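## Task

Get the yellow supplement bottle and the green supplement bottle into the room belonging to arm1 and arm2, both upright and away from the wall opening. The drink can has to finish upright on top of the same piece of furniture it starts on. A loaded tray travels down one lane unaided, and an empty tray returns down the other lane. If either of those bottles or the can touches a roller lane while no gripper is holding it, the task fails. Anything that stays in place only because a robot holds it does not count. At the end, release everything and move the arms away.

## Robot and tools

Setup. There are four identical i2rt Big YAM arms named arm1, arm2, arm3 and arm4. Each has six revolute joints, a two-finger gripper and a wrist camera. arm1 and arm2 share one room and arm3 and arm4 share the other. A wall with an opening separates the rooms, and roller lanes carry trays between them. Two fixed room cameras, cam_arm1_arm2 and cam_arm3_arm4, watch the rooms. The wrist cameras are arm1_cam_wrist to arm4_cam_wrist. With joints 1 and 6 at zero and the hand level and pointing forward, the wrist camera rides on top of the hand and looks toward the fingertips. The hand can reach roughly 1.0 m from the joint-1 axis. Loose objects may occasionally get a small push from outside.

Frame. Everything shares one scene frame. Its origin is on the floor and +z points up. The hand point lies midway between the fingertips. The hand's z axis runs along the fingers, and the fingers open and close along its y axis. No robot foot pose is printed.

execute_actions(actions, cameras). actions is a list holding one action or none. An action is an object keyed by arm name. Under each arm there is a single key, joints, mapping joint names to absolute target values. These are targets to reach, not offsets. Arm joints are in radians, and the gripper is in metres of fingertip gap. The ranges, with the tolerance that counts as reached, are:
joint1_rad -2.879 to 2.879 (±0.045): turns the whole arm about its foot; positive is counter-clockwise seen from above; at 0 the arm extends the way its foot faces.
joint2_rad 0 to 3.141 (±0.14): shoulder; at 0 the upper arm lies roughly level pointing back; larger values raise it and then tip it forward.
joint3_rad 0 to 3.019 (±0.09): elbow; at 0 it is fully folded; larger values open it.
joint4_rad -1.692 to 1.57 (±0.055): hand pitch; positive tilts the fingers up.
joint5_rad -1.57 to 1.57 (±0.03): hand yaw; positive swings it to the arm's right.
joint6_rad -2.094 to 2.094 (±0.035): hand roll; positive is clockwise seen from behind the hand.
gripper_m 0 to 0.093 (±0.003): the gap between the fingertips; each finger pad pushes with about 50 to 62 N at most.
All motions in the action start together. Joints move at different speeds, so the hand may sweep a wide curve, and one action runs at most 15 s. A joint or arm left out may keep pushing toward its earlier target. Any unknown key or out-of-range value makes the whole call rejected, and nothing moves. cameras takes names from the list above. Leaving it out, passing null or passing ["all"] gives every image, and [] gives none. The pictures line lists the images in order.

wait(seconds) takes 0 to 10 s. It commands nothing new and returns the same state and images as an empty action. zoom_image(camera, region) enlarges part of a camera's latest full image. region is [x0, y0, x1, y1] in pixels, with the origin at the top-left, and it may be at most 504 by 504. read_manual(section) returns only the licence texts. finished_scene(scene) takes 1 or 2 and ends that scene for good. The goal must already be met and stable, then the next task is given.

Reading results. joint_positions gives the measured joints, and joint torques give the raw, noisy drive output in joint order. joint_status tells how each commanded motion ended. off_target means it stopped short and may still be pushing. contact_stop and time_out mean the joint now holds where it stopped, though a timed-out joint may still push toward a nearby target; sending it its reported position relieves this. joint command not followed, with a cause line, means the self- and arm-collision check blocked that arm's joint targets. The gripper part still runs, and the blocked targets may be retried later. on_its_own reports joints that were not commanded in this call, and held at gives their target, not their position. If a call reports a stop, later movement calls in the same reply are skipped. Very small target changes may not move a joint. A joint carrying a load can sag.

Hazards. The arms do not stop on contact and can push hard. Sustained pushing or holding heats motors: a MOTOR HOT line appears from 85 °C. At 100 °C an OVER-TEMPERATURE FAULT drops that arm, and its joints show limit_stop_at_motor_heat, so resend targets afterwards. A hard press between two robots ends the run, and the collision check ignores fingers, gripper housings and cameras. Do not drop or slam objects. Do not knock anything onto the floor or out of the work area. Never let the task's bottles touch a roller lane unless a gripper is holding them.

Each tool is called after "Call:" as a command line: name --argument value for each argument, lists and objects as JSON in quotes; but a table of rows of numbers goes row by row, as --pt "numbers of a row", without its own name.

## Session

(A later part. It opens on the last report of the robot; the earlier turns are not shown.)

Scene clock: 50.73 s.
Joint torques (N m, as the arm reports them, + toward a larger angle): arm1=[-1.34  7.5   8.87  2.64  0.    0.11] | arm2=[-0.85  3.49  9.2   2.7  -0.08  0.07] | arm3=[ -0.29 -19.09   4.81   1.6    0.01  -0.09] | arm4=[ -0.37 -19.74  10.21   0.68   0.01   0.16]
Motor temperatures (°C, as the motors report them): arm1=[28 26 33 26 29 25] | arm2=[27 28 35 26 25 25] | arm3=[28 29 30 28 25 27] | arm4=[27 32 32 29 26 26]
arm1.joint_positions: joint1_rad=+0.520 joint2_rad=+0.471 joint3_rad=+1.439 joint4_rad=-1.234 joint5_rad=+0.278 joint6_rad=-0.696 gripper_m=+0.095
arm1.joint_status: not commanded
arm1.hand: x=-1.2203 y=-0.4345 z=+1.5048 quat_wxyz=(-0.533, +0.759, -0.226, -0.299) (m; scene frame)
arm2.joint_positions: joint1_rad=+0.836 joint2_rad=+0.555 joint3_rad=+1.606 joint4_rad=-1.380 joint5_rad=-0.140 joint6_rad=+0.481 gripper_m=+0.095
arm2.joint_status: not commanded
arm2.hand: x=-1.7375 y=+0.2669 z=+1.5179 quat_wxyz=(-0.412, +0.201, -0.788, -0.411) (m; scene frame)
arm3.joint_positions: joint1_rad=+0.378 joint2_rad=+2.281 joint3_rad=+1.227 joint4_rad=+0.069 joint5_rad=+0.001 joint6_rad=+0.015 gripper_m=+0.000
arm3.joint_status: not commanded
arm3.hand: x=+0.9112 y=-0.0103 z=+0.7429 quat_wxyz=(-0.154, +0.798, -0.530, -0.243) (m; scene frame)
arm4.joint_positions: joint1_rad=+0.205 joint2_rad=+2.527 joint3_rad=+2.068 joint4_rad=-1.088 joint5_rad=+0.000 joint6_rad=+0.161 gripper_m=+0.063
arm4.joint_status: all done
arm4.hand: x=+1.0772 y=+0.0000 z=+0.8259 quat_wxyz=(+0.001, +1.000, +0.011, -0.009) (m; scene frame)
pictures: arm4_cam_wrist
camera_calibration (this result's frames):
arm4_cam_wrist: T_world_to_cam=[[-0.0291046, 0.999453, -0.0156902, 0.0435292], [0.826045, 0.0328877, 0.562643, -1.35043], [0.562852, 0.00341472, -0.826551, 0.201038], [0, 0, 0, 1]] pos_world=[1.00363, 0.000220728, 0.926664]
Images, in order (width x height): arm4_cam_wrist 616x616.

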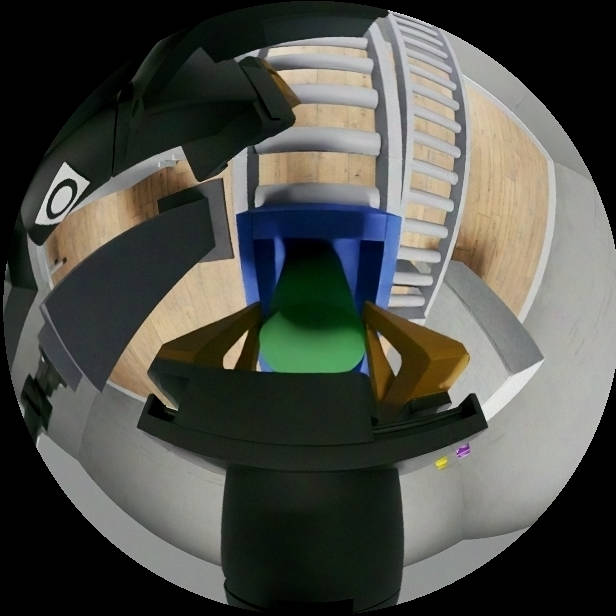

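Call:
execute_actions --actions '[{"arm4":{"joints":{"joint2_rad":2.52,"gripper_m":0.093}}}]' --cameras '["arm4_cam_wrist"]'

Call:
execute_actions --actions '[{"arm4":{"joints":{"joint2_rad":2.25,"joint4_rad":-1.35}}}]' --cameras '["arm4_cam_wrist"]'

Call:
execute_actions --actions '[{"arm4":{"joints":{"joint1_rad":-1.905,"joint2_rad":1.94,"joint3_rad":1.65,"joint4_rad":-1.27,"joint6_rad":0}}}]' --cameras '["arm3_cam_wrist","arm4_cam_wrist","cam_arm3_arm4"]'

Scene clock: 57.07 s.
Joint torques (N m, as the arm reports them, + toward a larger angle): arm1=[-1.38  7.48  8.91  2.66  0.    0.12] | arm2=[-0.62  3.01  9.25  2.55 -0.06  0.05] | arm3=[ -0.19 -18.96   4.82   1.6    0.    -0.09] | arm4=[  1.58 -24.52  10.23   0.47  -0.02   0.19]
Motor temperatures (°C, as the motors report them): arm1=[28 26 33 26 29 25] | arm2=[27 28 35 26 25 25] | arm3=[28 29 30 28 25 27] | arm4=[27 32 32 29 26 26]
arm1.joint_positions: joint1_rad=+0.520 joint2_rad=+0.471 joint3_rad=+1.439 joint4_rad=-1.234 joint5_rad=+0.278 joint6_rad=-0.696 gripper_m=+0.095
arm1.joint_status: not commanded
arm1.hand: x=-1.2203 y=-0.4345 z=+1.5048 quat_wxyz=(-0.533, +0.759, -0.226, -0.299) (m; scene frame)
arm2.joint_positions: joint1_rad=+0.836 joint2_rad=+0.555 joint3_rad=+1.606 joint4_rad=-1.380 joint5_rad=-0.140 joint6_rad=+0.481 gripper_m=+0.095
arm2.joint_status: not commanded
arm2.hand: x=-1.7375 y=+0.2669 z=+1.5179 quat_wxyz=(-0.412, +0.201, -0.788, -0.411) (m; scene frame)
arm3.joint_positions: joint1_rad=+0.378 joint2_rad=+2.281 joint3_rad=+1.227 joint4_rad=+0.069 joint5_rad=+0.001 joint6_rad=+0.015 gripper_m=+0.000
arm3.joint_status: not commanded
arm3.hand: x=+0.9112 y=-0.0103 z=+0.7429 quat_wxyz=(-0.154, +0.798, -0.530, -0.243) (m; scene frame)
arm4.joint_positions: joint1_rad=+0.205 joint2_rad=+2.525 joint3_rad=+2.068 joint4_rad=-1.087 joint5_rad=+0.000 joint6_rad=+0.161 gripper_m=+0.093
arm4.joint_status: all done
arm4.hand: x=+1.0765 y=-0.0001 z=+0.8275 quat_wxyz=(+0.001, +1.000, +0.011, -0.010) (m; scene frame)
pictures: arm4_cam_wrist
camera_calibration (this result's frames):
arm4_cam_wrist: T_world_to_cam=[[-0.028769, 0.999456, -0.0161069, 0.0436443], [0.827532, 0.0328524, 0.560457, -1.35056], [0.560681, 0.00279485, -0.828027, 0.20629], [0, 0, 0, 1]] pos_world=[1.00323, 0.00017209, 0.92845]
Images, in order (width x height): arm4_cam_wrist 616x616.

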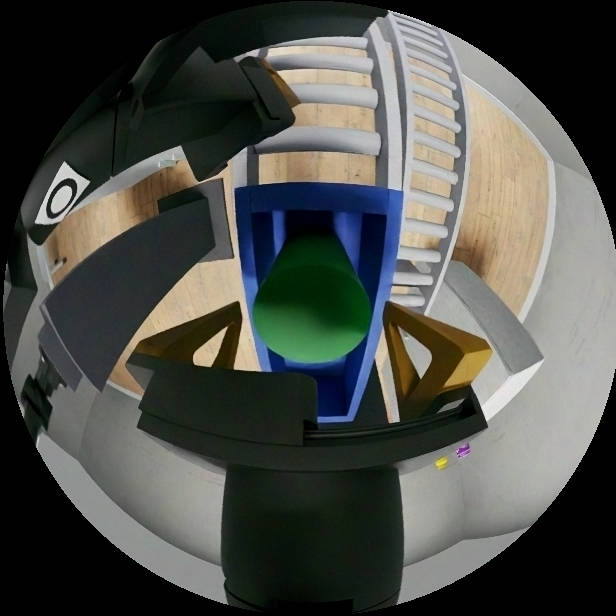

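Scene clock: 58.67 s.
Joint torques (N m, as the arm reports them, + toward a larger angle): arm1=[-1.3   7.57  8.87  2.63 -0.01  0.1 ] | arm2=[-0.75  3.41  9.22  2.72 -0.08  0.05] | arm3=[ -0.15 -18.94   4.79   1.61   0.15  -0.08] | arm4=[  1.15 -21.2   10.43   0.07   0.04   0.22]
Motor temperatures (°C, as the motors report them): arm1=[28 26 33 26 29 25] | arm2=[27 28 35 26 25 25] | arm3=[28 29 30 28 25 27] | arm4=[27 32 32 29 26 26]
arm1.joint_positions: joint1_rad=+0.520 joint2_rad=+0.471 joint3_rad=+1.439 joint4_rad=-1.234 joint5_rad=+0.278 joint6_rad=-0.696 gripper_m=+0.095
arm1.joint_status: not commanded
arm1.hand: x=-1.2203 y=-0.4345 z=+1.5048 quat_wxyz=(-0.533, +0.759, -0.226, -0.299) (m; scene frame)
arm2.joint_positions: joint1_rad=+0.836 joint2_rad=+0.555 joint3_rad=+1.606 joint4_rad=-1.380 joint5_rad=-0.140 joint6_rad=+0.481 gripper_m=+0.095
arm2.joint_status: not commanded
arm2.hand: x=-1.7375 y=+0.2669 z=+1.5179 quat_wxyz=(-0.412, +0.201, -0.788, -0.411) (m; scene frame)
arm3.joint_positions: joint1_rad=+0.377 joint2_rad=+2.281 joint3_rad=+1.227 joint4_rad=+0.069 joint5_rad=-0.003 joint6_rad=+0.015 gripper_m=+0.000
arm3.joint_status: not commanded
arm3.hand: x=+0.9114 y=-0.0103 z=+0.7429 quat_wxyz=(-0.152, +0.798, -0.530, -0.243) (m; scene frame)
arm4.joint_positions: joint1_rad=+0.205 joint2_rad=+2.240 joint3_rad=+2.079 joint4_rad=-1.341 joint5_rad=+0.000 joint6_rad=+0.161 gripper_m=+0.093
arm4.joint_status: all done
arm4.hand: x=+1.0905 y=+0.0022 z=+1.0268 quat_wxyz=(+0.005, +0.999, +0.011, -0.031) (m; scene frame)
pictures: arm4_cam_wrist
camera_calibration (this result's frames):
arm4_cam_wrist: T_world_to_cam=[[-0.0296274, 0.999307, -0.0225334, 0.0524941], [0.849939, 0.0370502, 0.525577, -1.46261], [0.526048, -0.00358055, -0.850447, 0.424288], [0, 0, 0, 1]] pos_world=[1.02149, 0.00325147, 1.13073]
Images, in order (width x height): arm4_cam_wrist 616x616.

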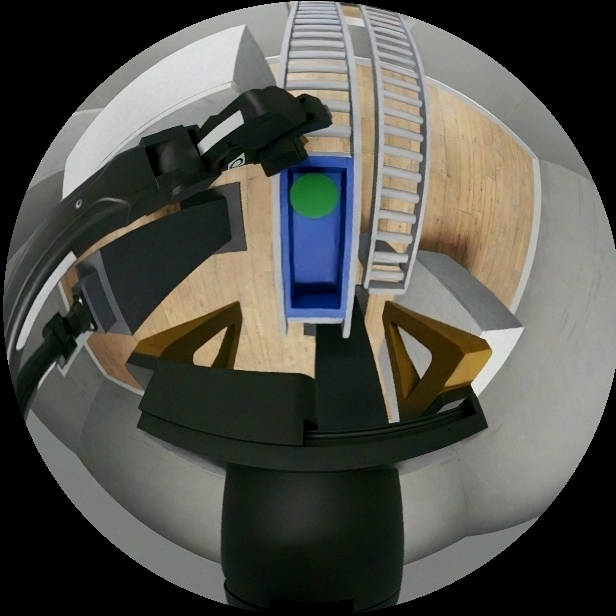

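Scene clock: 60.80 s.
Joint torques (N m, as the arm reports them, + toward a larger angle): arm1=[-1.45  7.45  8.88  2.7   0.01  0.11] | arm2=[-0.86  3.34  9.21  2.57 -0.07  0.06] | arm3=[ -0.12 -19.01   4.82   1.6    0.14  -0.08] | arm4=[  1.48 -19.21   8.35   0.36  -0.03  -0.01]
Motor temperatures (°C, as the motors report them): arm1=[28 26 33 26 29 25] | arm2=[27 28 35 26 25 25] | arm3=[28 29 30 28 25 27] | arm4=[27 32 32 29 26 26]
arm1.joint_positions: joint1_rad=+0.520 joint2_rad=+0.471 joint3_rad=+1.439 joint4_rad=-1.234 joint5_rad=+0.278 joint6_rad=-0.696 gripper_m=+0.095
arm1.joint_status: not commanded
arm1.hand: x=-1.2203 y=-0.4345 z=+1.5048 quat_wxyz=(-0.533, +0.759, -0.226, -0.299) (m; scene frame)
arm2.joint_positions: joint1_rad=+0.836 joint2_rad=+0.555 joint3_rad=+1.606 joint4_rad=-1.380 joint5_rad=-0.140 joint6_rad=+0.481 gripper_m=+0.095
arm2.joint_status: not commanded
arm2.hand: x=-1.7375 y=+0.2669 z=+1.5179 quat_wxyz=(-0.412, +0.201, -0.788, -0.411) (m; scene frame)
arm3.joint_positions: joint1_rad=+0.377 joint2_rad=+2.281 joint3_rad=+1.227 joint4_rad=+0.069 joint5_rad=-0.003 joint6_rad=+0.015 gripper_m=+0.000
arm3.joint_status: not commanded
arm3.hand: x=+0.9114 y=-0.0103 z=+0.7429 quat_wxyz=(-0.152, +0.798, -0.530, -0.243) (m; scene frame)
arm4.joint_positions: joint1_rad=-1.915 joint2_rad=+1.940 joint3_rad=+1.660 joint4_rad=-1.267 joint5_rad=+0.000 joint6_rad=+0.011 gripper_m=+0.093
arm4.joint_status: all done
arm4.hand: x=+1.9962 y=+0.6847 z=+1.0632 quat_wxyz=(-0.013, +0.562, -0.827, -0.006) (m; scene frame)
pictures: arm3_cam_wrist, arm4_cam_wrist, cam_arm3_arm4
camera_calibration (this result's frames):
arm3_cam_wrist: T_world_to_cam=[[0.92447, 0.381246, -0.0026842, -0.836048], [0.38098, -0.923509, 0.0445695, -0.386889], [0.0145131, -0.0422258, -0.999003, 0.854891], [0, 0, 0, 1]] pos_world=[0.90789, -0.00245676, 0.869037]
arm4_cam_wrist: T_world_to_cam=[[0.932178, -0.361881, -0.00930035, -1.60399], [-0.296588, -0.778213, 0.553552, 0.540338], [-0.207558, -0.513251, -0.832763, 1.77584], [0, 0, 0, 1]] pos_world=[2.02405, 0.751498, 1.16483]
Images, in order (width x height): arm3_cam_wrist 616x616, arm4_cam_wrist 616x616, cam_arm3_arm4 896x504.

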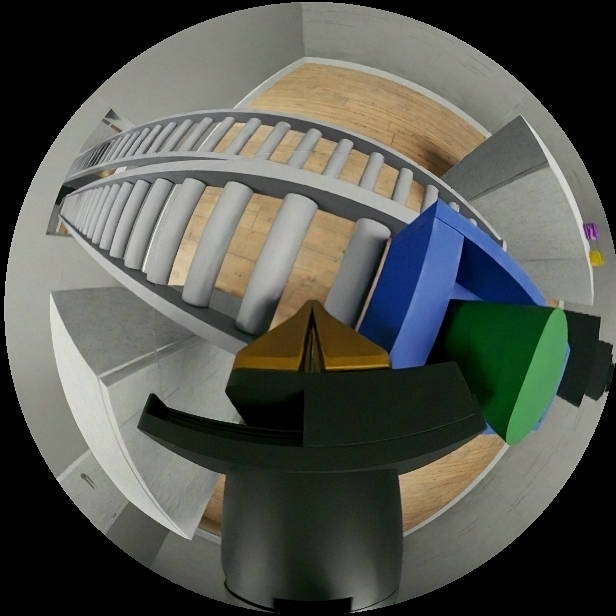

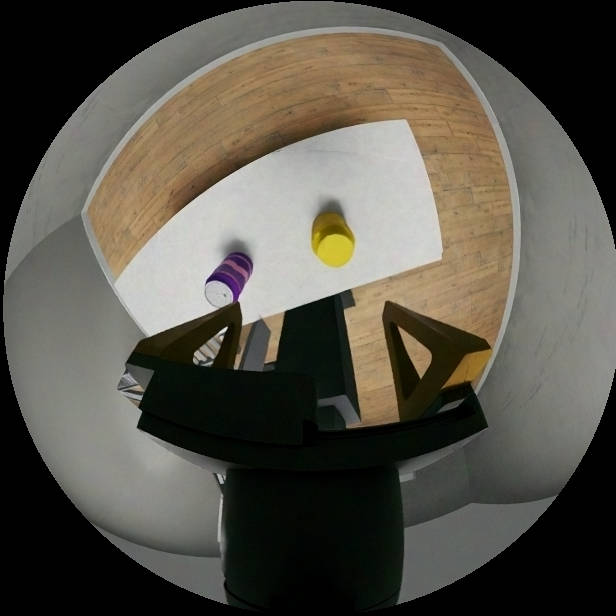

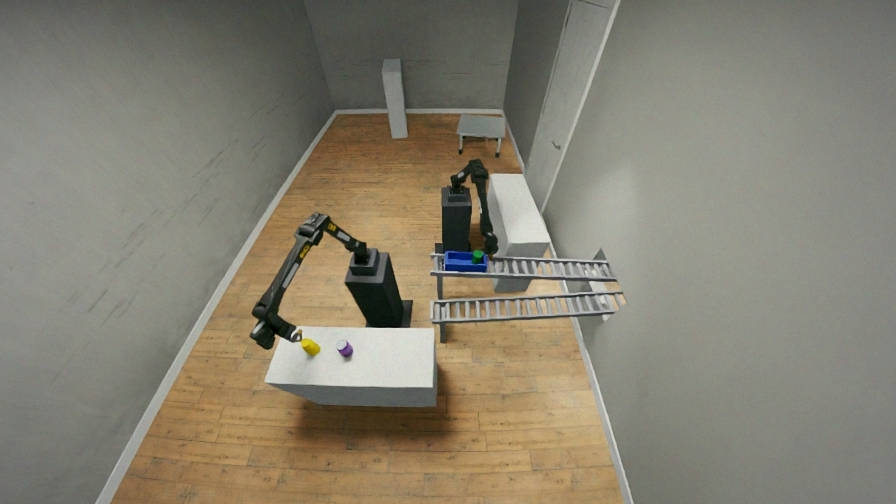

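Call:
execute_actions --actions '[{"arm4":{"joints":{"joint1_rad":-1.962,"joint2_rad":2.195,"joint3_rad":1.535,"joint4_rad":-0.885}}}]' --cameras '["arm4_cam_wrist"]'

Scene clock: 65.87 s.
Joint torques (N m, as the arm reports them, + toward a larger angle): arm1=[-1.43  7.67  8.87  2.66  0.01  0.11] | arm2=[-0.46  3.34  9.31  2.72 -0.08  0.05] | arm3=[ -0.16 -19.04   4.8    1.61   0.14  -0.09] | arm4=[ -0.09 -19.95   8.51   0.57   0.    -0.04]
Motor temperatures (°C, as the motors report them): arm1=[28 26 33 26 29 25] | arm2=[27 28 35 26 25 25] | arm3=[28 29 30 28 25 27] | arm4=[27 32 32 29 26 26]
arm1.joint_positions: joint1_rad=+0.520 joint2_rad=+0.471 joint3_rad=+1.439 joint4_rad=-1.234 joint5_rad=+0.278 joint6_rad=-0.696 gripper_m=+0.095
arm1.joint_status: not commanded
arm1.hand: x=-1.2203 y=-0.4345 z=+1.5048 quat_wxyz=(-0.533, +0.759, -0.226, -0.299) (m; scene frame)
arm2.joint_positions: joint1_rad=+0.836 joint2_rad=+0.555 joint3_rad=+1.606 joint4_rad=-1.380 joint5_rad=-0.140 joint6_rad=+0.481 gripper_m=+0.095
arm2.joint_status: not commanded
arm2.hand: x=-1.7375 y=+0.2669 z=+1.5179 quat_wxyz=(-0.412, +0.201, -0.788, -0.411) (m; scene frame)
arm3.joint_positions: joint1_rad=+0.377 joint2_rad=+2.281 joint3_rad=+1.227 joint4_rad=+0.069 joint5_rad=-0.003 joint6_rad=+0.015 gripper_m=+0.000
arm3.joint_status: not commanded
arm3.hand: x=+0.9114 y=-0.0103 z=+0.7429 quat_wxyz=(-0.152, +0.798, -0.530, -0.243) (m; scene frame)
arm4.joint_positions: joint1_rad=-1.960 joint2_rad=+2.191 joint3_rad=+1.520 joint4_rad=-0.894 joint5_rad=+0.000 joint6_rad=+0.010 gripper_m=+0.093
arm4.joint_status: all done
arm4.hand: x=+2.0234 y=+0.6778 z=+0.8713 quat_wxyz=(-0.006, +0.543, -0.840, -0.001) (m; scene frame)
pictures: arm4_cam_wrist
camera_calibration (this result's frames):
arm4_cam_wrist: T_world_to_cam=[[0.915001, -0.403342, -0.00945054, -1.57061], [-0.326995, -0.755118, 0.568217, 0.682335], [-0.236322, -0.516829, -0.822824, 1.67013], [0, 0, 0, 1]] pos_world=[2.05492, 0.744922, 0.971669]
Images, in order (width x height): arm4_cam_wrist 616x616.

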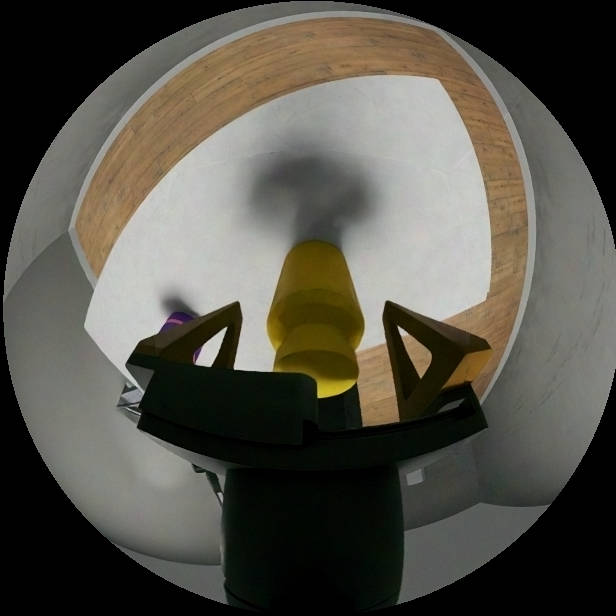

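Call:
execute_actions --actions '[{"arm4":{"joints":{"joint2_rad":2.24}}}]' --cameras '[]'

Call:
execute_actions --actions '[{"arm4":{"joints":{"gripper_m":0.02}}}]' --cameras '["arm4_cam_wrist"]'

Call:
execute_actions --actions '[{"arm4":{"joints":{"joint2_rad":1.98,"joint3_rad":1.8,"joint4_rad":-1.36}}}]' --cameras '[]'

Call:
execute_actions --actions '[{"arm4":{"joints":{"joint1_rad":0.222,"joint6_rad":0.21}}}]' --cameras '[]'

Call:
execute_actions --actions '[{"arm4":{"joints":{"joint2_rad":2.22,"joint4_rad":-1.11}}}]' --cameras '["arm4_cam_wrist","cam_arm3_arm4"]'

Scene clock: 72.83 s.
Joint torques (N m, as the arm reports them, + toward a larger angle): arm1=[-1.28  7.57  8.91  2.65  0.01  0.1 ] | arm2=[-0.54  3.26  9.2   2.64 -0.11  0.04] | arm3=[ -0.14 -19.01   4.78   1.62   0.14  -0.09] | arm4=[  0.25 -18.92   8.27   0.5    0.02  -0.03]
Motor temperatures (°C, as the motors report them): arm1=[28 26 33 26 29 25] | arm2=[27 28 35 26 25 25] | arm3=[28 29 30 28 25 27] | arm4=[27 32 32 29 26 26]
arm1.joint_positions: joint1_rad=+0.520 joint2_rad=+0.471 joint3_rad=+1.439 joint4_rad=-1.234 joint5_rad=+0.278 joint6_rad=-0.696 gripper_m=+0.095
arm1.joint_status: not commanded
arm1.hand: x=-1.2203 y=-0.4345 z=+1.5048 quat_wxyz=(-0.533, +0.759, -0.226, -0.299) (m; scene frame)
arm2.joint_positions: joint1_rad=+0.836 joint2_rad=+0.555 joint3_rad=+1.606 joint4_rad=-1.380 joint5_rad=-0.140 joint6_rad=+0.481 gripper_m=+0.095
arm2.joint_status: not commanded
arm2.hand: x=-1.7375 y=+0.2669 z=+1.5179 quat_wxyz=(-0.412, +0.201, -0.788, -0.411) (m; scene frame)
arm3.joint_positions: joint1_rad=+0.377 joint2_rad=+2.281 joint3_rad=+1.227 joint4_rad=+0.069 joint5_rad=-0.003 joint6_rad=+0.015 gripper_m=+0.000
arm3.joint_status: not commanded
arm3.hand: x=+0.9114 y=-0.0103 z=+0.7429 quat_wxyz=(-0.152, +0.798, -0.530, -0.243) (m; scene frame)
arm4.joint_positions: joint1_rad=-1.960 joint2_rad=+2.220 joint3_rad=+1.520 joint4_rad=-0.894 joint5_rad=+0.000 joint6_rad=+0.010 gripper_m=+0.093
arm4.joint_status: all done
arm4.hand: x=+2.0210 y=+0.6720 z=+0.8549 quat_wxyz=(+0.006, +0.543, -0.840, +0.007) (m; scene frame)
pictures: none
No camera images: the call's "cameras" was empty. Leave "cameras" out to get every camera's image.

Scene clock: 73.50 s.
Joint torques (N m, as the arm reports them, + toward a larger angle): arm1=[-1.38  7.62  8.87  2.64  0.01  0.11] | arm2=[-0.71  3.73  9.29  2.72 -0.08  0.04] | arm3=[ -0.18 -18.96   4.8    1.59   0.15  -0.08] | arm4=[  0.16 -19.36   8.43   0.65   0.01  -0.08]
Motor temperatures (°C, as the motors report them): arm1=[28 26 33 26 29 25] | arm2=[27 28 35 26 25 25] | arm3=[28 29 30 28 25 27] | arm4=[27 32 32 29 26 26]
arm1.joint_positions: joint1_rad=+0.520 joint2_rad=+0.471 joint3_rad=+1.439 joint4_rad=-1.234 joint5_rad=+0.278 joint6_rad=-0.696 gripper_m=+0.095
arm1.joint_status: not commanded
arm1.hand: x=-1.2203 y=-0.4345 z=+1.5048 quat_wxyz=(-0.533, +0.759, -0.226, -0.299) (m; scene frame)
arm2.joint_positions: joint1_rad=+0.836 joint2_rad=+0.555 joint3_rad=+1.606 joint4_rad=-1.380 joint5_rad=-0.140 joint6_rad=+0.481 gripper_m=+0.095
arm2.joint_status: not commanded
arm2.hand: x=-1.7375 y=+0.2669 z=+1.5179 quat_wxyz=(-0.412, +0.201, -0.788, -0.411) (m; scene frame)
arm3.joint_positions: joint1_rad=+0.377 joint2_rad=+2.281 joint3_rad=+1.227 joint4_rad=+0.069 joint5_rad=-0.003 joint6_rad=+0.015 gripper_m=+0.000
arm3.joint_status: not commanded
arm3.hand: x=+0.9114 y=-0.0103 z=+0.7429 quat_wxyz=(-0.152, +0.798, -0.530, -0.243) (m; scene frame)
arm4.joint_positions: joint1_rad=-1.960 joint2_rad=+2.220 joint3_rad=+1.520 joint4_rad=-0.894 joint5_rad=+0.001 joint6_rad=+0.010 gripper_m=+0.064
arm4.joint_status: gripper_m off_target (ended at +0.064, target +0.020)
arm4.hand: x=+2.0211 y=+0.6721 z=+0.8549 quat_wxyz=(+0.006, +0.544, -0.839, +0.007) (m; scene frame)
pictures: arm4_cam_wrist
camera_calibration (this result's frames):
arm4_cam_wrist: T_world_to_cam=[[0.915157, -0.402999, -0.00898501, -1.57188], [-0.32026, -0.740443, 0.590913, 0.643758], [-0.24479, -0.5379, -0.806685, 1.67063], [0, 0, 0, 1]] pos_world=[2.05364, 0.741836, 0.953147]
Images, in order (width x height): arm4_cam_wrist 616x616.

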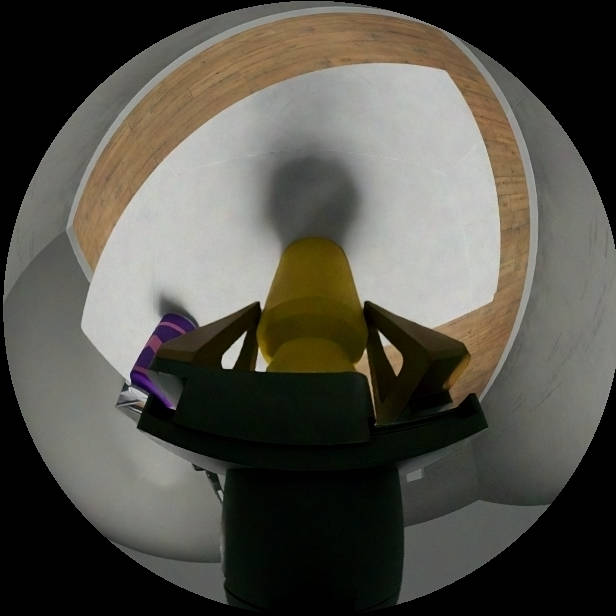

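Scene clock: 75.03 s.
Joint torques (N m, as the arm reports them, + toward a larger angle): arm1=[-1.46  7.58  8.85  2.67  0.01  0.1 ] | arm2=[-0.83  3.79  9.21  2.71 -0.06  0.06] | arm3=[ -0.15 -18.96   4.79   1.61   0.15  -0.1 ] | arm4=[  0.08 -20.57  10.3    0.16   0.01  -0.06]
Motor temperatures (°C, as the motors report them): arm1=[28 26 33 26 29 25] | arm2=[27 28 35 26 25 25] | arm3=[28 29 30 28 25 27] | arm4=[27 32 32 29 26 26]
arm1.joint_positions: joint1_rad=+0.520 joint2_rad=+0.471 joint3_rad=+1.439 joint4_rad=-1.234 joint5_rad=+0.278 joint6_rad=-0.696 gripper_m=+0.095
arm1.joint_status: not commanded
arm1.hand: x=-1.2203 y=-0.4345 z=+1.5048 quat_wxyz=(-0.533, +0.759, -0.226, -0.299) (m; scene frame)
arm2.joint_positions: joint1_rad=+0.836 joint2_rad=+0.555 joint3_rad=+1.606 joint4_rad=-1.380 joint5_rad=-0.140 joint6_rad=+0.481 gripper_m=+0.095
arm2.joint_status: not commanded
arm2.hand: x=-1.7375 y=+0.2669 z=+1.5179 quat_wxyz=(-0.412, +0.201, -0.788, -0.411) (m; scene frame)
arm3.joint_positions: joint1_rad=+0.377 joint2_rad=+2.281 joint3_rad=+1.227 joint4_rad=+0.069 joint5_rad=-0.003 joint6_rad=+0.015 gripper_m=+0.000
arm3.joint_status: not commanded
arm3.hand: x=+0.9114 y=-0.0103 z=+0.7429 quat_wxyz=(-0.152, +0.798, -0.530, -0.243) (m; scene frame)
arm4.joint_positions: joint1_rad=-1.960 joint2_rad=+1.993 joint3_rad=+1.790 joint4_rad=-1.351 joint5_rad=+0.001 joint6_rad=+0.010 gripper_m=+0.064
arm4.joint_status: all done
arm4.hand: x=+2.0299 y=+0.6950 z=+1.0810 quat_wxyz=(-0.011, +0.544, -0.839, -0.004) (m; scene frame)
pictures: none
No camera images: the call's "cameras" was empty. Leave "cameras" out to get every camera's image.

Scene clock: 77.37 s.
Joint torques (N m, as the arm reports them, + toward a larger angle): arm1=[-1.39  7.54  8.87  2.65  0.    0.11] | arm2=[-0.67  3.11  9.3   2.55 -0.06  0.04] | arm3=[ -0.17 -18.89   4.79   1.62   0.15  -0.08] | arm4=[ -0.88 -21.56  10.21  -0.15   0.14   0.16]
Motor temperatures (°C, as the motors report them): arm1=[28 26 33 26 29 25] | arm2=[27 28 35 26 25 25] | arm3=[28 30 30 28 25 27] | arm4=[27 33 32 29 26 26]
arm1.joint_positions: joint1_rad=+0.520 joint2_rad=+0.471 joint3_rad=+1.439 joint4_rad=-1.234 joint5_rad=+0.278 joint6_rad=-0.696 gripper_m=+0.095
arm1.joint_status: not commanded
arm1.hand: x=-1.2203 y=-0.4345 z=+1.5048 quat_wxyz=(-0.533, +0.759, -0.226, -0.299) (m; scene frame)
arm2.joint_positions: joint1_rad=+0.836 joint2_rad=+0.555 joint3_rad=+1.606 joint4_rad=-1.380 joint5_rad=-0.140 joint6_rad=+0.481 gripper_m=+0.095
arm2.joint_status: not commanded
arm2.hand: x=-1.7375 y=+0.2669 z=+1.5179 quat_wxyz=(-0.412, +0.201, -0.788, -0.411) (m; scene frame)
arm3.joint_positions: joint1_rad=+0.377 joint2_rad=+2.281 joint3_rad=+1.227 joint4_rad=+0.069 joint5_rad=-0.003 joint6_rad=+0.015 gripper_m=+0.000
arm3.joint_status: not commanded
arm3.hand: x=+0.9114 y=-0.0103 z=+0.7429 quat_wxyz=(-0.152, +0.798, -0.530, -0.243) (m; scene frame)
arm4.joint_positions: joint1_rad=+0.231 joint2_rad=+1.993 joint3_rad=+1.790 joint4_rad=-1.351 joint5_rad=-0.002 joint6_rad=+0.199 gripper_m=+0.064
arm4.joint_status: all done
arm4.hand: x=+1.1786 y=+0.0020 z=+1.0738 quat_wxyz=(+0.001, +1.000, +0.005, -0.005) (m; scene frame)
pictures: none
No camera images: the call's "cameras" was empty. Leave "cameras" out to get every camera's image.

Scene clock: 78.77 s.
Joint torques (N m, as the arm reports them, + toward a larger angle): arm1=[-1.35  7.47  8.91  2.64  0.    0.1 ] | arm2=[-0.66  3.26  9.17  2.64 -0.05  0.04] | arm3=[ -0.25 -18.85   4.79   1.62   0.15  -0.09] | arm4=[ -0.16 -23.4   10.06   0.7    0.13   0.24]
Motor temperatures (°C, as the motors report them): arm1=[28 26 33 26 29 25] | arm2=[27 28 35 26 25 25] | arm3=[28 30 30 28 25 27] | arm4=[27 33 32 29 26 26]
arm1.joint_positions: joint1_rad=+0.520 joint2_rad=+0.471 joint3_rad=+1.439 joint4_rad=-1.234 joint5_rad=+0.278 joint6_rad=-0.696 gripper_m=+0.095
arm1.joint_status: not commanded
arm1.hand: x=-1.2203 y=-0.4345 z=+1.5048 quat_wxyz=(-0.533, +0.759, -0.226, -0.299) (m; scene frame)
arm2.joint_positions: joint1_rad=+0.836 joint2_rad=+0.555 joint3_rad=+1.606 joint4_rad=-1.380 joint5_rad=-0.140 joint6_rad=+0.481 gripper_m=+0.095
arm2.joint_status: not commanded
arm2.hand: x=-1.7375 y=+0.2669 z=+1.5179 quat_wxyz=(-0.412, +0.201, -0.788, -0.411) (m; scene frame)
arm3.joint_positions: joint1_rad=+0.377 joint2_rad=+2.281 joint3_rad=+1.227 joint4_rad=+0.069 joint5_rad=-0.003 joint6_rad=+0.015 gripper_m=+0.000
arm3.joint_status: not commanded
arm3.hand: x=+0.9114 y=-0.0103 z=+0.7429 quat_wxyz=(-0.152, +0.798, -0.530, -0.243) (m; scene frame)
arm4.joint_positions: joint1_rad=+0.231 joint2_rad=+2.233 joint3_rad=+1.779 joint4_rad=-1.117 joint5_rad=-0.002 joint6_rad=+0.199 gripper_m=+0.064
arm4.joint_status: all done
arm4.hand: x=+1.1459 y=-0.0047 z=+0.9225 quat_wxyz=(+0.000, +1.000, +0.005, +0.003) (m; scene frame)
pictures: arm4_cam_wrist, cam_arm3_arm4
camera_calibration (this result's frames):
arm4_cam_wrist: T_world_to_cam=[[-0.0161461, 0.999774, -0.0138613, 0.0351988], [0.81284, 0.0211977, 0.582101, -1.46431], [0.582263, -0.00186841, -0.812998, 0.207468], [0, 0, 0, 1]] pos_world=[1.07001, -0.00376334, 1.02153]
Images, in order (width x height): arm4_cam_wrist 616x616, cam_arm3_arm4 896x504.

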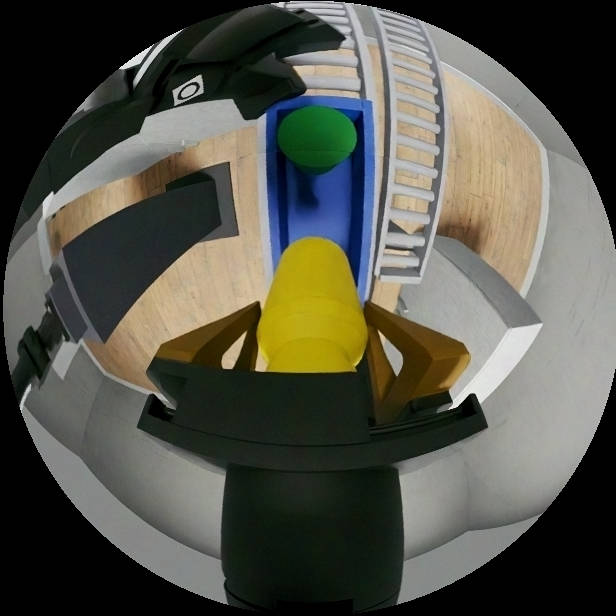

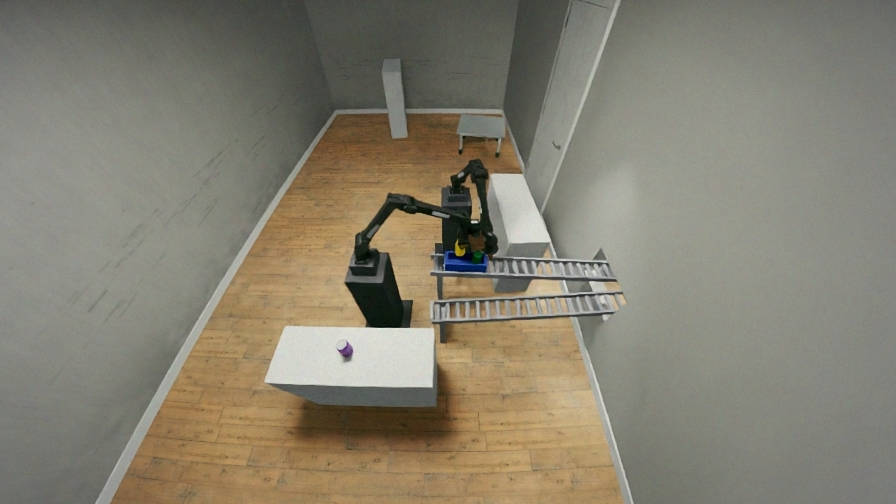

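Call:
execute_actions --actions '[{"arm4":{"joints":{"joint1_rad":0.208,"joint2_rad":2.41,"joint4_rad":-0.98}}}]' --cameras '["arm4_cam_wrist"]'

Scene clock: 83.07 s.
Joint torques (N m, as the arm reports them, + toward a larger angle): arm1=[-1.48  7.56  8.88  2.65  0.    0.12] | arm2=[-0.89  3.28  9.26  2.6  -0.07  0.05] | arm3=[ -0.18 -18.94   4.83   1.62   0.15  -0.09] | arm4=[  0.05 -24.4    9.09   0.47  -0.03   0.17]
Motor temperatures (°C, as the motors report them): arm1=[28 26 33 26 29 25] | arm2=[27 28 35 26 25 25] | arm3=[28 30 30 28 25 27] | arm4=[27 33 32 29 26 26]
arm1.joint_positions: joint1_rad=+0.520 joint2_rad=+0.471 joint3_rad=+1.439 joint4_rad=-1.234 joint5_rad=+0.278 joint6_rad=-0.696 gripper_m=+0.095
arm1.joint_status: not commanded
arm1.hand: x=-1.2203 y=-0.4345 z=+1.5048 quat_wxyz=(-0.533, +0.759, -0.226, -0.299) (m; scene frame)
arm2.joint_positions: joint1_rad=+0.836 joint2_rad=+0.555 joint3_rad=+1.606 joint4_rad=-1.380 joint5_rad=-0.140 joint6_rad=+0.481 gripper_m=+0.095
arm2.joint_status: not commanded
arm2.hand: x=-1.7375 y=+0.2669 z=+1.5179 quat_wxyz=(-0.412, +0.201, -0.788, -0.411) (m; scene frame)
arm3.joint_positions: joint1_rad=+0.377 joint2_rad=+2.281 joint3_rad=+1.227 joint4_rad=+0.069 joint5_rad=-0.003 joint6_rad=+0.015 gripper_m=+0.000
arm3.joint_status: not commanded
arm3.hand: x=+0.9114 y=-0.0103 z=+0.7429 quat_wxyz=(-0.152, +0.798, -0.530, -0.243) (m; scene frame)
arm4.joint_positions: joint1_rad=+0.214 joint2_rad=+2.431 joint3_rad=+1.779 joint4_rad=-0.987 joint5_rad=+0.001 joint6_rad=+0.199 gripper_m=+0.064
arm4.joint_status: all done
arm4.hand: x=+1.1558 y=+0.0088 z=+0.7973 quat_wxyz=(-0.008, +0.999, -0.004, +0.037) (m; scene frame)
pictures: arm4_cam_wrist
camera_calibration (this result's frames):
arm4_cam_wrist: T_world_to_cam=[[0.000986189, 0.999997, 0.00240932, -0.0126754], [0.772425, -0.00229193, 0.635102, -1.39511], [0.635106, 0.00123469, -0.772424, 0.00650314], [0, 0, 0, 1]] pos_world=[1.0735, 0.00946984, 0.891094]
Images, in order (width x height): arm4_cam_wrist 616x616.

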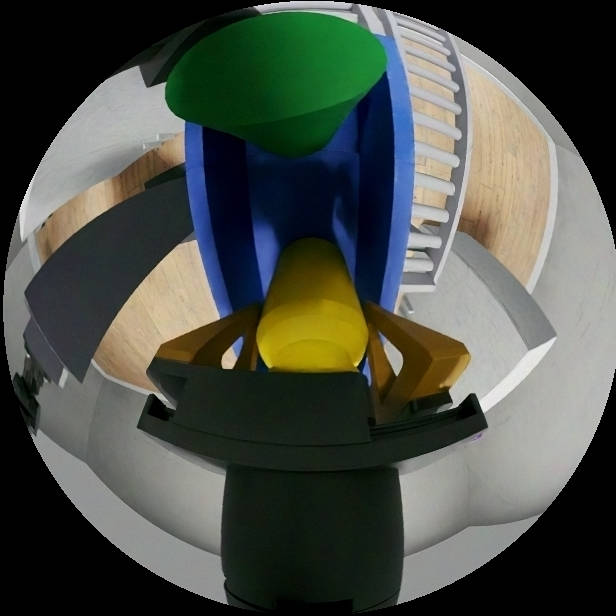

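Call:
execute_actions --actions '[{"arm4":{"joints":{"gripper_m":0.078}}}]' --cameras '["arm4_cam_wrist"]'

Call:
execute_actions --actions '[{"arm4":{"joints":{"joint2_rad":2.1,"joint3_rad":1.76,"joint4_rad":-1.25}}}]' --cameras '["arm4_cam_wrist"]'

Scene clock: 87.83 s.
Joint torques (N m, as the arm reports them, + toward a larger angle): arm1=[-1.36  7.79  8.93  2.65  0.01  0.11] | arm2=[-0.62  3.77  9.17  2.59 -0.05  0.05] | arm3=[ -0.07 -18.96   4.81   1.62   0.14  -0.09] | arm4=[  0.06 -23.43   8.97   0.62  -0.09   0.13]
Motor temperatures (°C, as the motors report them): arm1=[28 26 33 26 29 25] | arm2=[27 28 35 26 25 25] | arm3=[28 30 30 28 25 27] | arm4=[27 34 32 29 26 26]
arm1.joint_positions: joint1_rad=+0.520 joint2_rad=+0.471 joint3_rad=+1.439 joint4_rad=-1.234 joint5_rad=+0.278 joint6_rad=-0.696 gripper_m=+0.095
arm1.joint_status: not commanded
arm1.hand: x=-1.2203 y=-0.4345 z=+1.5048 quat_wxyz=(-0.533, +0.759, -0.226, -0.299) (m; scene frame)
arm2.joint_positions: joint1_rad=+0.836 joint2_rad=+0.555 joint3_rad=+1.606 joint4_rad=-1.380 joint5_rad=-0.140 joint6_rad=+0.481 gripper_m=+0.095
arm2.joint_status: not commanded
arm2.hand: x=-1.7375 y=+0.2669 z=+1.5179 quat_wxyz=(-0.412, +0.201, -0.788, -0.411) (m; scene frame)
arm3.joint_positions: joint1_rad=+0.377 joint2_rad=+2.281 joint3_rad=+1.227 joint4_rad=+0.069 joint5_rad=-0.003 joint6_rad=+0.015 gripper_m=+0.000
arm3.joint_status: not commanded
arm3.hand: x=+0.9114 y=-0.0103 z=+0.7429 quat_wxyz=(-0.152, +0.798, -0.530, -0.243) (m; scene frame)
arm4.joint_positions: joint1_rad=+0.214 joint2_rad=+2.415 joint3_rad=+1.779 joint4_rad=-0.987 joint5_rad=+0.001 joint6_rad=+0.199 gripper_m=+0.078
arm4.joint_status: all done
arm4.hand: x=+1.1513 y=+0.0079 z=+0.8075 quat_wxyz=(-0.007, +1.000, -0.004, +0.029) (m; scene frame)
pictures: arm4_cam_wrist
camera_calibration (this result's frames):
arm4_cam_wrist: T_world_to_cam=[[0.000976755, 0.999999, -0.000738718, -0.00924997], [0.78255, -0.000304444, 0.622587, -1.39964], [0.622587, -0.0011862, -0.78255, 0.0398165], [0, 0, 0, 1]] pos_world=[1.07051, 0.00887108, 0.90255]
Images, in order (width x height): arm4_cam_wrist 616x616.

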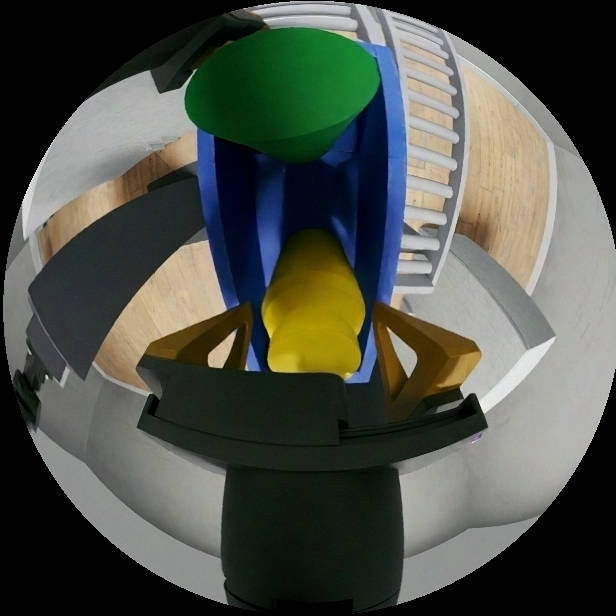

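Scene clock: 89.40 s.
Joint torques (N m, as the arm reports them, + toward a larger angle): arm1=[-1.34  7.45  8.91  2.69 -0.01  0.1 ] | arm2=[-0.46  2.92  9.24  2.67 -0.11  0.08] | arm3=[ -0.08 -19.03   4.82   1.61   0.16  -0.09] | arm4=[  0.04 -20.53   9.69  -0.08  -0.07   0.22]
Motor temperatures (°C, as the motors report them): arm1=[28 26 33 26 29 25] | arm2=[27 28 35 26 25 25] | arm3=[28 30 30 28 25 27] | arm4=[27 34 32 29 26 26]
arm1.joint_positions: joint1_rad=+0.520 joint2_rad=+0.471 joint3_rad=+1.439 joint4_rad=-1.234 joint5_rad=+0.278 joint6_rad=-0.696 gripper_m=+0.095
arm1.joint_status: not commanded
arm1.hand: x=-1.2203 y=-0.4345 z=+1.5048 quat_wxyz=(-0.533, +0.759, -0.226, -0.299) (m; scene frame)
arm2.joint_positions: joint1_rad=+0.836 joint2_rad=+0.555 joint3_rad=+1.606 joint4_rad=-1.380 joint5_rad=-0.140 joint6_rad=+0.481 gripper_m=+0.095
arm2.joint_status: not commanded
arm2.hand: x=-1.7375 y=+0.2669 z=+1.5179 quat_wxyz=(-0.412, +0.201, -0.788, -0.411) (m; scene frame)
arm3.joint_positions: joint1_rad=+0.377 joint2_rad=+2.281 joint3_rad=+1.227 joint4_rad=+0.069 joint5_rad=-0.003 joint6_rad=+0.015 gripper_m=+0.000
arm3.joint_status: not commanded
arm3.hand: x=+0.9114 y=-0.0103 z=+0.7429 quat_wxyz=(-0.152, +0.798, -0.530, -0.243) (m; scene frame)
arm4.joint_positions: joint1_rad=+0.214 joint2_rad=+2.090 joint3_rad=+1.751 joint4_rad=-1.240 joint5_rad=+0.001 joint6_rad=+0.199 gripper_m=+0.078
arm4.joint_status: all done
arm4.hand: x=+1.1674 y=+0.0108 z=+1.0010 quat_wxyz=(-0.003, +1.000, -0.004, +0.007) (m; scene frame)
pictures: arm4_cam_wrist
camera_calibration (this result's frames):
arm4_cam_wrist: T_world_to_cam=[[0.000706484, 0.999959, -0.00907969, -0.00330895], [0.808406, 0.00477343, 0.588606, -1.52894], [0.588625, -0.00775591, -0.808369, 0.246831], [0, 0, 0, 1]] pos_world=[1.09071, 0.0125215, 1.09944]
Images, in order (width x height): arm4_cam_wrist 616x616.

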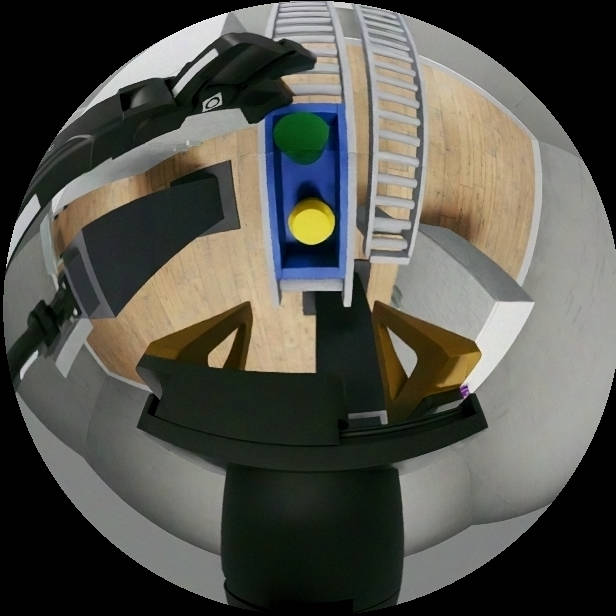

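Call:
execute_actions --actions '[{"arm3":{"joints":{"joint1_rad":0.5,"joint2_rad":1.7,"joint3_rad":0.9,"joint4_rad":-0.2}},"arm4":{"joints":{"joint1_rad":-0.2,"joint2_rad":1.7}}}]' --cameras '["cam_arm3_arm4"]'

Call:
wait --seconds 10

Call:
zoom_image --camera "cam_arm1_arm2" --region '[400,220,520,330]'

Scene clock: 93.87 s.
Joint torques (N m, as the arm reports them, + toward a larger angle): arm1=[-1.43  7.59  8.9   2.69  0.    0.11] | arm2=[-0.84  3.3   9.1   2.59 -0.08  0.03] | arm3=[  0.03 -11.25   5.64   0.85   0.08  -0.08] | arm4=[ -0.34 -17.3   10.97   0.47  -0.1    0.09]
Motor temperatures (°C, as the motors report them): arm1=[28 26 33 26 29 25] | arm2=[27 28 35 26 25 25] | arm3=[28 30 31 28 25 27] | arm4=[27 34 32 29 26 26]
arm1.joint_positions: joint1_rad=+0.520 joint2_rad=+0.471 joint3_rad=+1.439 joint4_rad=-1.234 joint5_rad=+0.278 joint6_rad=-0.696 gripper_m=+0.095
arm1.joint_status: not commanded
arm1.hand: x=-1.2203 y=-0.4345 z=+1.5048 quat_wxyz=(-0.533, +0.759, -0.226, -0.299) (m; scene frame)
arm2.joint_positions: joint1_rad=+0.836 joint2_rad=+0.555 joint3_rad=+1.606 joint4_rad=-1.380 joint5_rad=-0.140 joint6_rad=+0.481 gripper_m=+0.095
arm2.joint_status: not commanded
arm2.hand: x=-1.7375 y=+0.2669 z=+1.5179 quat_wxyz=(-0.412, +0.201, -0.788, -0.411) (m; scene frame)
arm3.joint_positions: joint1_rad=+0.511 joint2_rad=+1.683 joint3_rad=+0.905 joint4_rad=-0.193 joint5_rad=-0.001 joint6_rad=+0.014 gripper_m=+0.000
arm3.joint_status: all done
arm3.hand: x=+0.8888 y=-0.1365 z=+0.9353 quat_wxyz=(-0.139, +0.830, -0.474, -0.258) (m; scene frame)
arm4.joint_positions: joint1_rad=-0.199 joint2_rad=+1.699 joint3_rad=+1.751 joint4_rad=-1.242 joint5_rad=+0.002 joint6_rad=+0.202 gripper_m=+0.078
arm4.joint_status: all done
arm4.hand: x=+1.1858 y=+0.2640 z=+1.2384 quat_wxyz=(-0.005, +0.960, -0.206, -0.187) (m; scene frame)
pictures: cam_arm3_arm4
Images, in order (width x height): cam_arm3_arm4 896x504.

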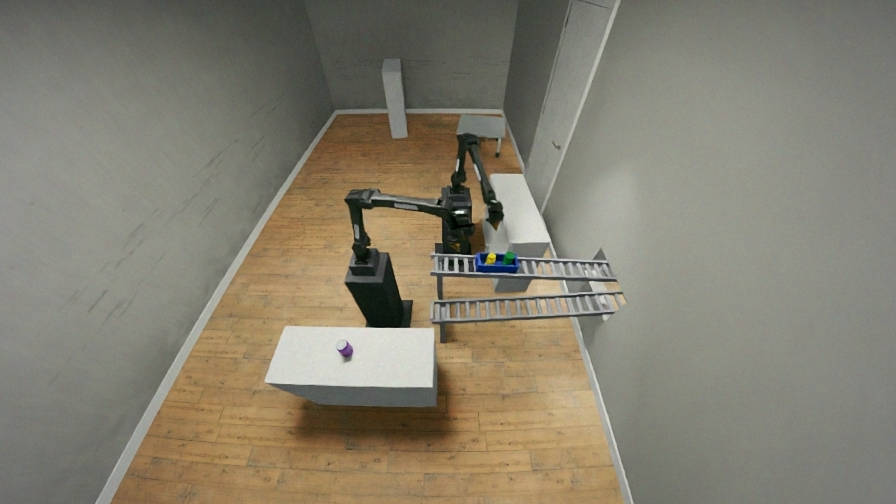

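Scene clock: 103.87 s.
Joint torques (N m, as the arm reports them, + toward a larger angle): arm1=[-1.37  7.56  8.89  2.63  0.    0.12] | arm2=[-0.68  3.76  9.23  2.64 -0.08  0.08] | arm3=[ -0.14 -11.39   5.65   0.81   0.08  -0.08] | arm4=[  0.57 -16.99  11.01   0.57  -0.07   0.14]
Motor temperatures (°C, as the motors report them): arm1=[28 26 34 26 29 25] | arm2=[27 28 36 26 25 25] | arm3=[28 29 31 28 25 27] | arm4=[27 33 33 29 26 26]
arm1.joint_positions: joint1_rad=+0.520 joint2_rad=+0.471 joint3_rad=+1.439 joint4_rad=-1.234 joint5_rad=+0.278 joint6_rad=-0.696 gripper_m=+0.095
arm1.joint_status: not commanded
arm1.hand: x=-1.2203 y=-0.4345 z=+1.5048 quat_wxyz=(-0.533, +0.759, -0.226, -0.299) (m; scene frame)
arm2.joint_positions: joint1_rad=+0.836 joint2_rad=+0.555 joint3_rad=+1.606 joint4_rad=-1.380 joint5_rad=-0.140 joint6_rad=+0.481 gripper_m=+0.095
arm2.joint_status: not commanded
arm2.hand: x=-1.7375 y=+0.2669 z=+1.5179 quat_wxyz=(-0.412, +0.201, -0.788, -0.411) (m; scene frame)
arm3.joint_positions: joint1_rad=+0.511 joint2_rad=+1.683 joint3_rad=+0.905 joint4_rad=-0.193 joint5_rad=-0.001 joint6_rad=+0.014 gripper_m=+0.000
arm3.joint_status: all done
arm3.hand: x=+0.8888 y=-0.1365 z=+0.9353 quat_wxyz=(-0.139, +0.830, -0.474, -0.258) (m; scene frame)
arm4.joint_positions: joint1_rad=-0.199 joint2_rad=+1.699 joint3_rad=+1.751 joint4_rad=-1.242 joint5_rad=+0.002 joint6_rad=+0.202 gripper_m=+0.078
arm4.joint_status: all done
arm4.hand: x=+1.1858 y=+0.2640 z=+1.2384 quat_wxyz=(-0.005, +0.960, -0.206, -0.187) (m; scene frame)
wait: 10.00 s; at rest by 0.27 s
pictures: arm1_cam_wrist, arm2_cam_wrist, arm3_cam_wrist, arm4_cam_wrist, cam_arm1_arm2, cam_arm3_arm4
camera_calibration (this result's frames):
arm1_cam_wrist: T_world_to_cam=[[0.658051, 0.325159, 0.679146, -0.0785999], [0.708165, -0.573758, -0.411467, 1.23419], [0.255873, 0.751714, -0.607828, 1.6787], [0, 0, 0, 1]] pos_world=[-1.25182, -0.52822, 1.58157]
arm2_cam_wrist: T_world_to_cam=[[0.65366, -0.586746, -0.477972, 2.02202], [-0.753908, -0.449817, -0.478839, -0.456521], [0.0659575, 0.673345, -0.73638, 1.17348], [0, 0, 0, 1]] pos_world=[-1.74329, 0.190906, 1.612]
arm3_cam_wrist: T_world_to_cam=[[0.865263, 0.501316, -0.00158511, -0.69857], [0.501118, -0.864823, 0.0310206, -0.589547], [0.0141803, -0.0276353, -0.999517, 1.04483], [0, 0, 0, 1]] pos_world=[0.885064, -0.130775, 1.06151]
arm4_cam_wrist: T_world_to_cam=[[0.386956, 0.918755, -0.0784507, -0.605011], [0.901707, -0.359233, 0.240575, -1.26832], [0.192848, -0.163832, -0.967455, 1.13734], [0, 0, 0, 1]] pos_world=[1.15843, 0.286565, 1.35799]
Images, in order (width x height): arm1_cam_wrist 616x616, arm2_cam_wrist 616x616, arm3_cam_wrist 616x616, arm4_cam_wrist 616x616, cam_arm1_arm2 896x504, cam_arm3_arm4 896x504.

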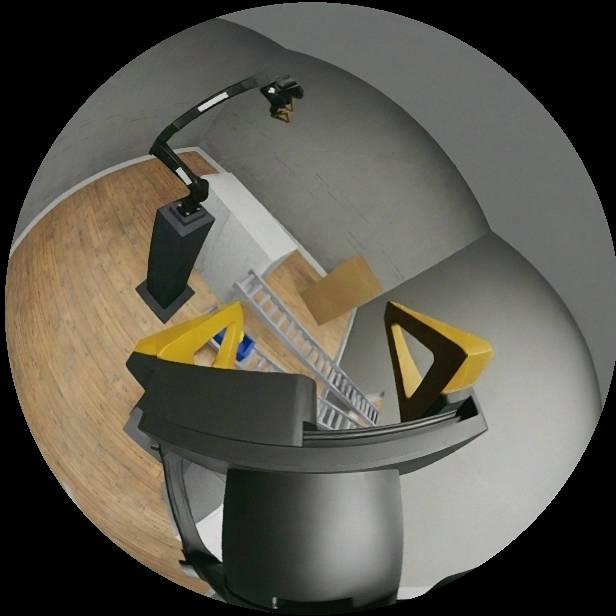

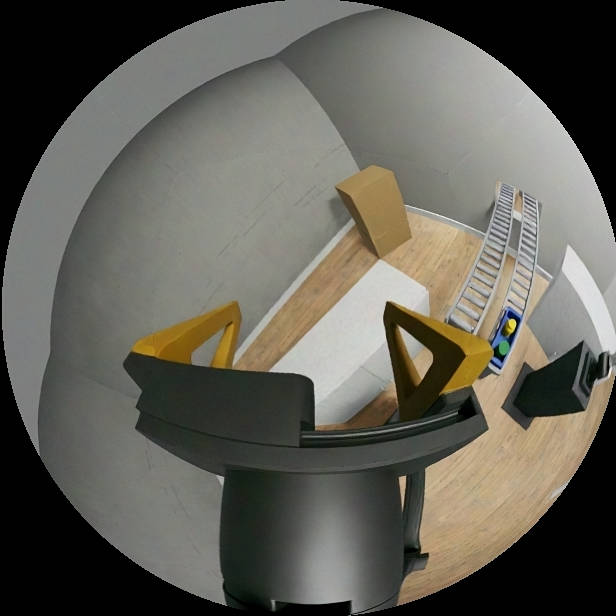

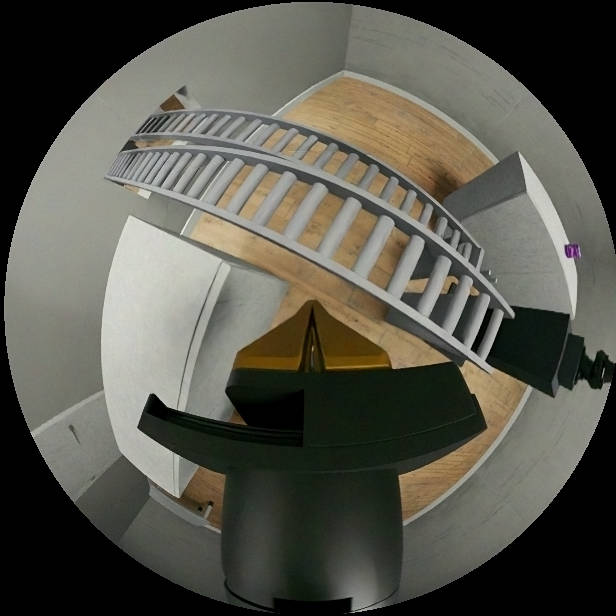

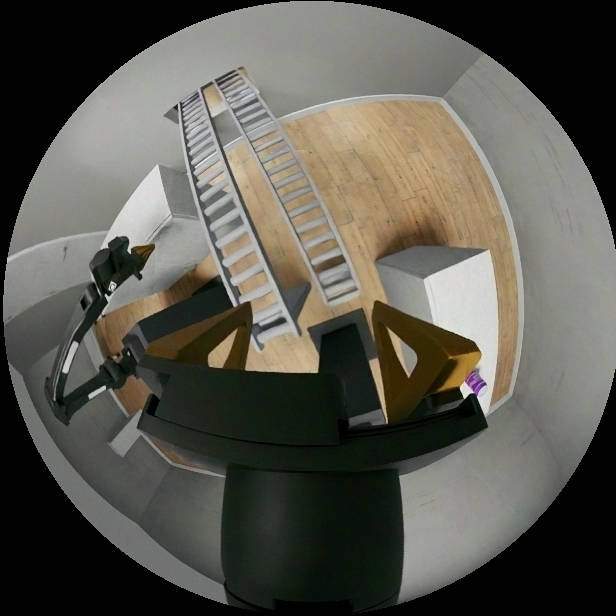

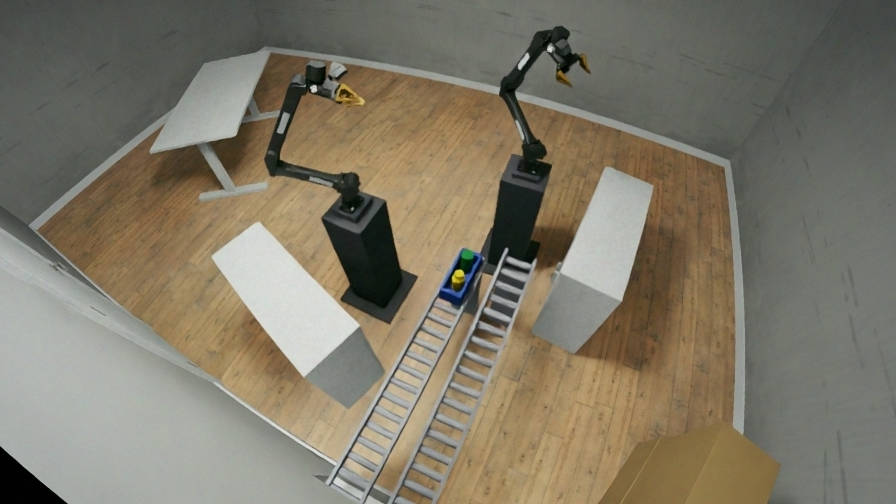

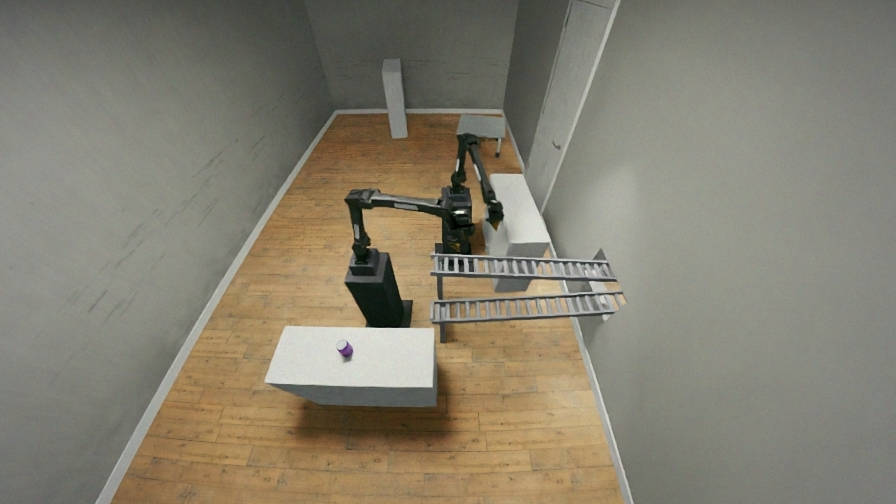

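Region (400, 220, 520, 330) of cam_arm1_arm2's 896x504 image, scaled by 4.200, with more detail than that image has; it fills the top 462 rows of this view, and the rest is white.

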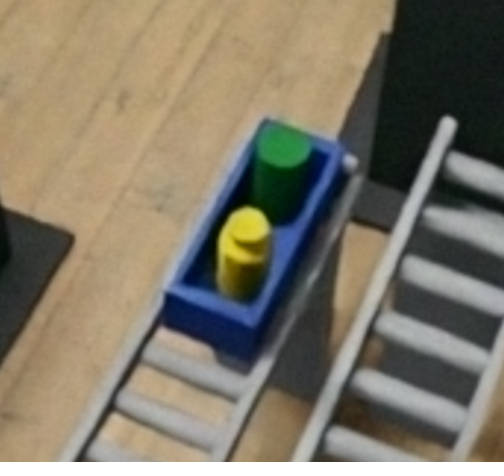

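Call:
finished_scene --scene 2

The scene is finished: the task was done.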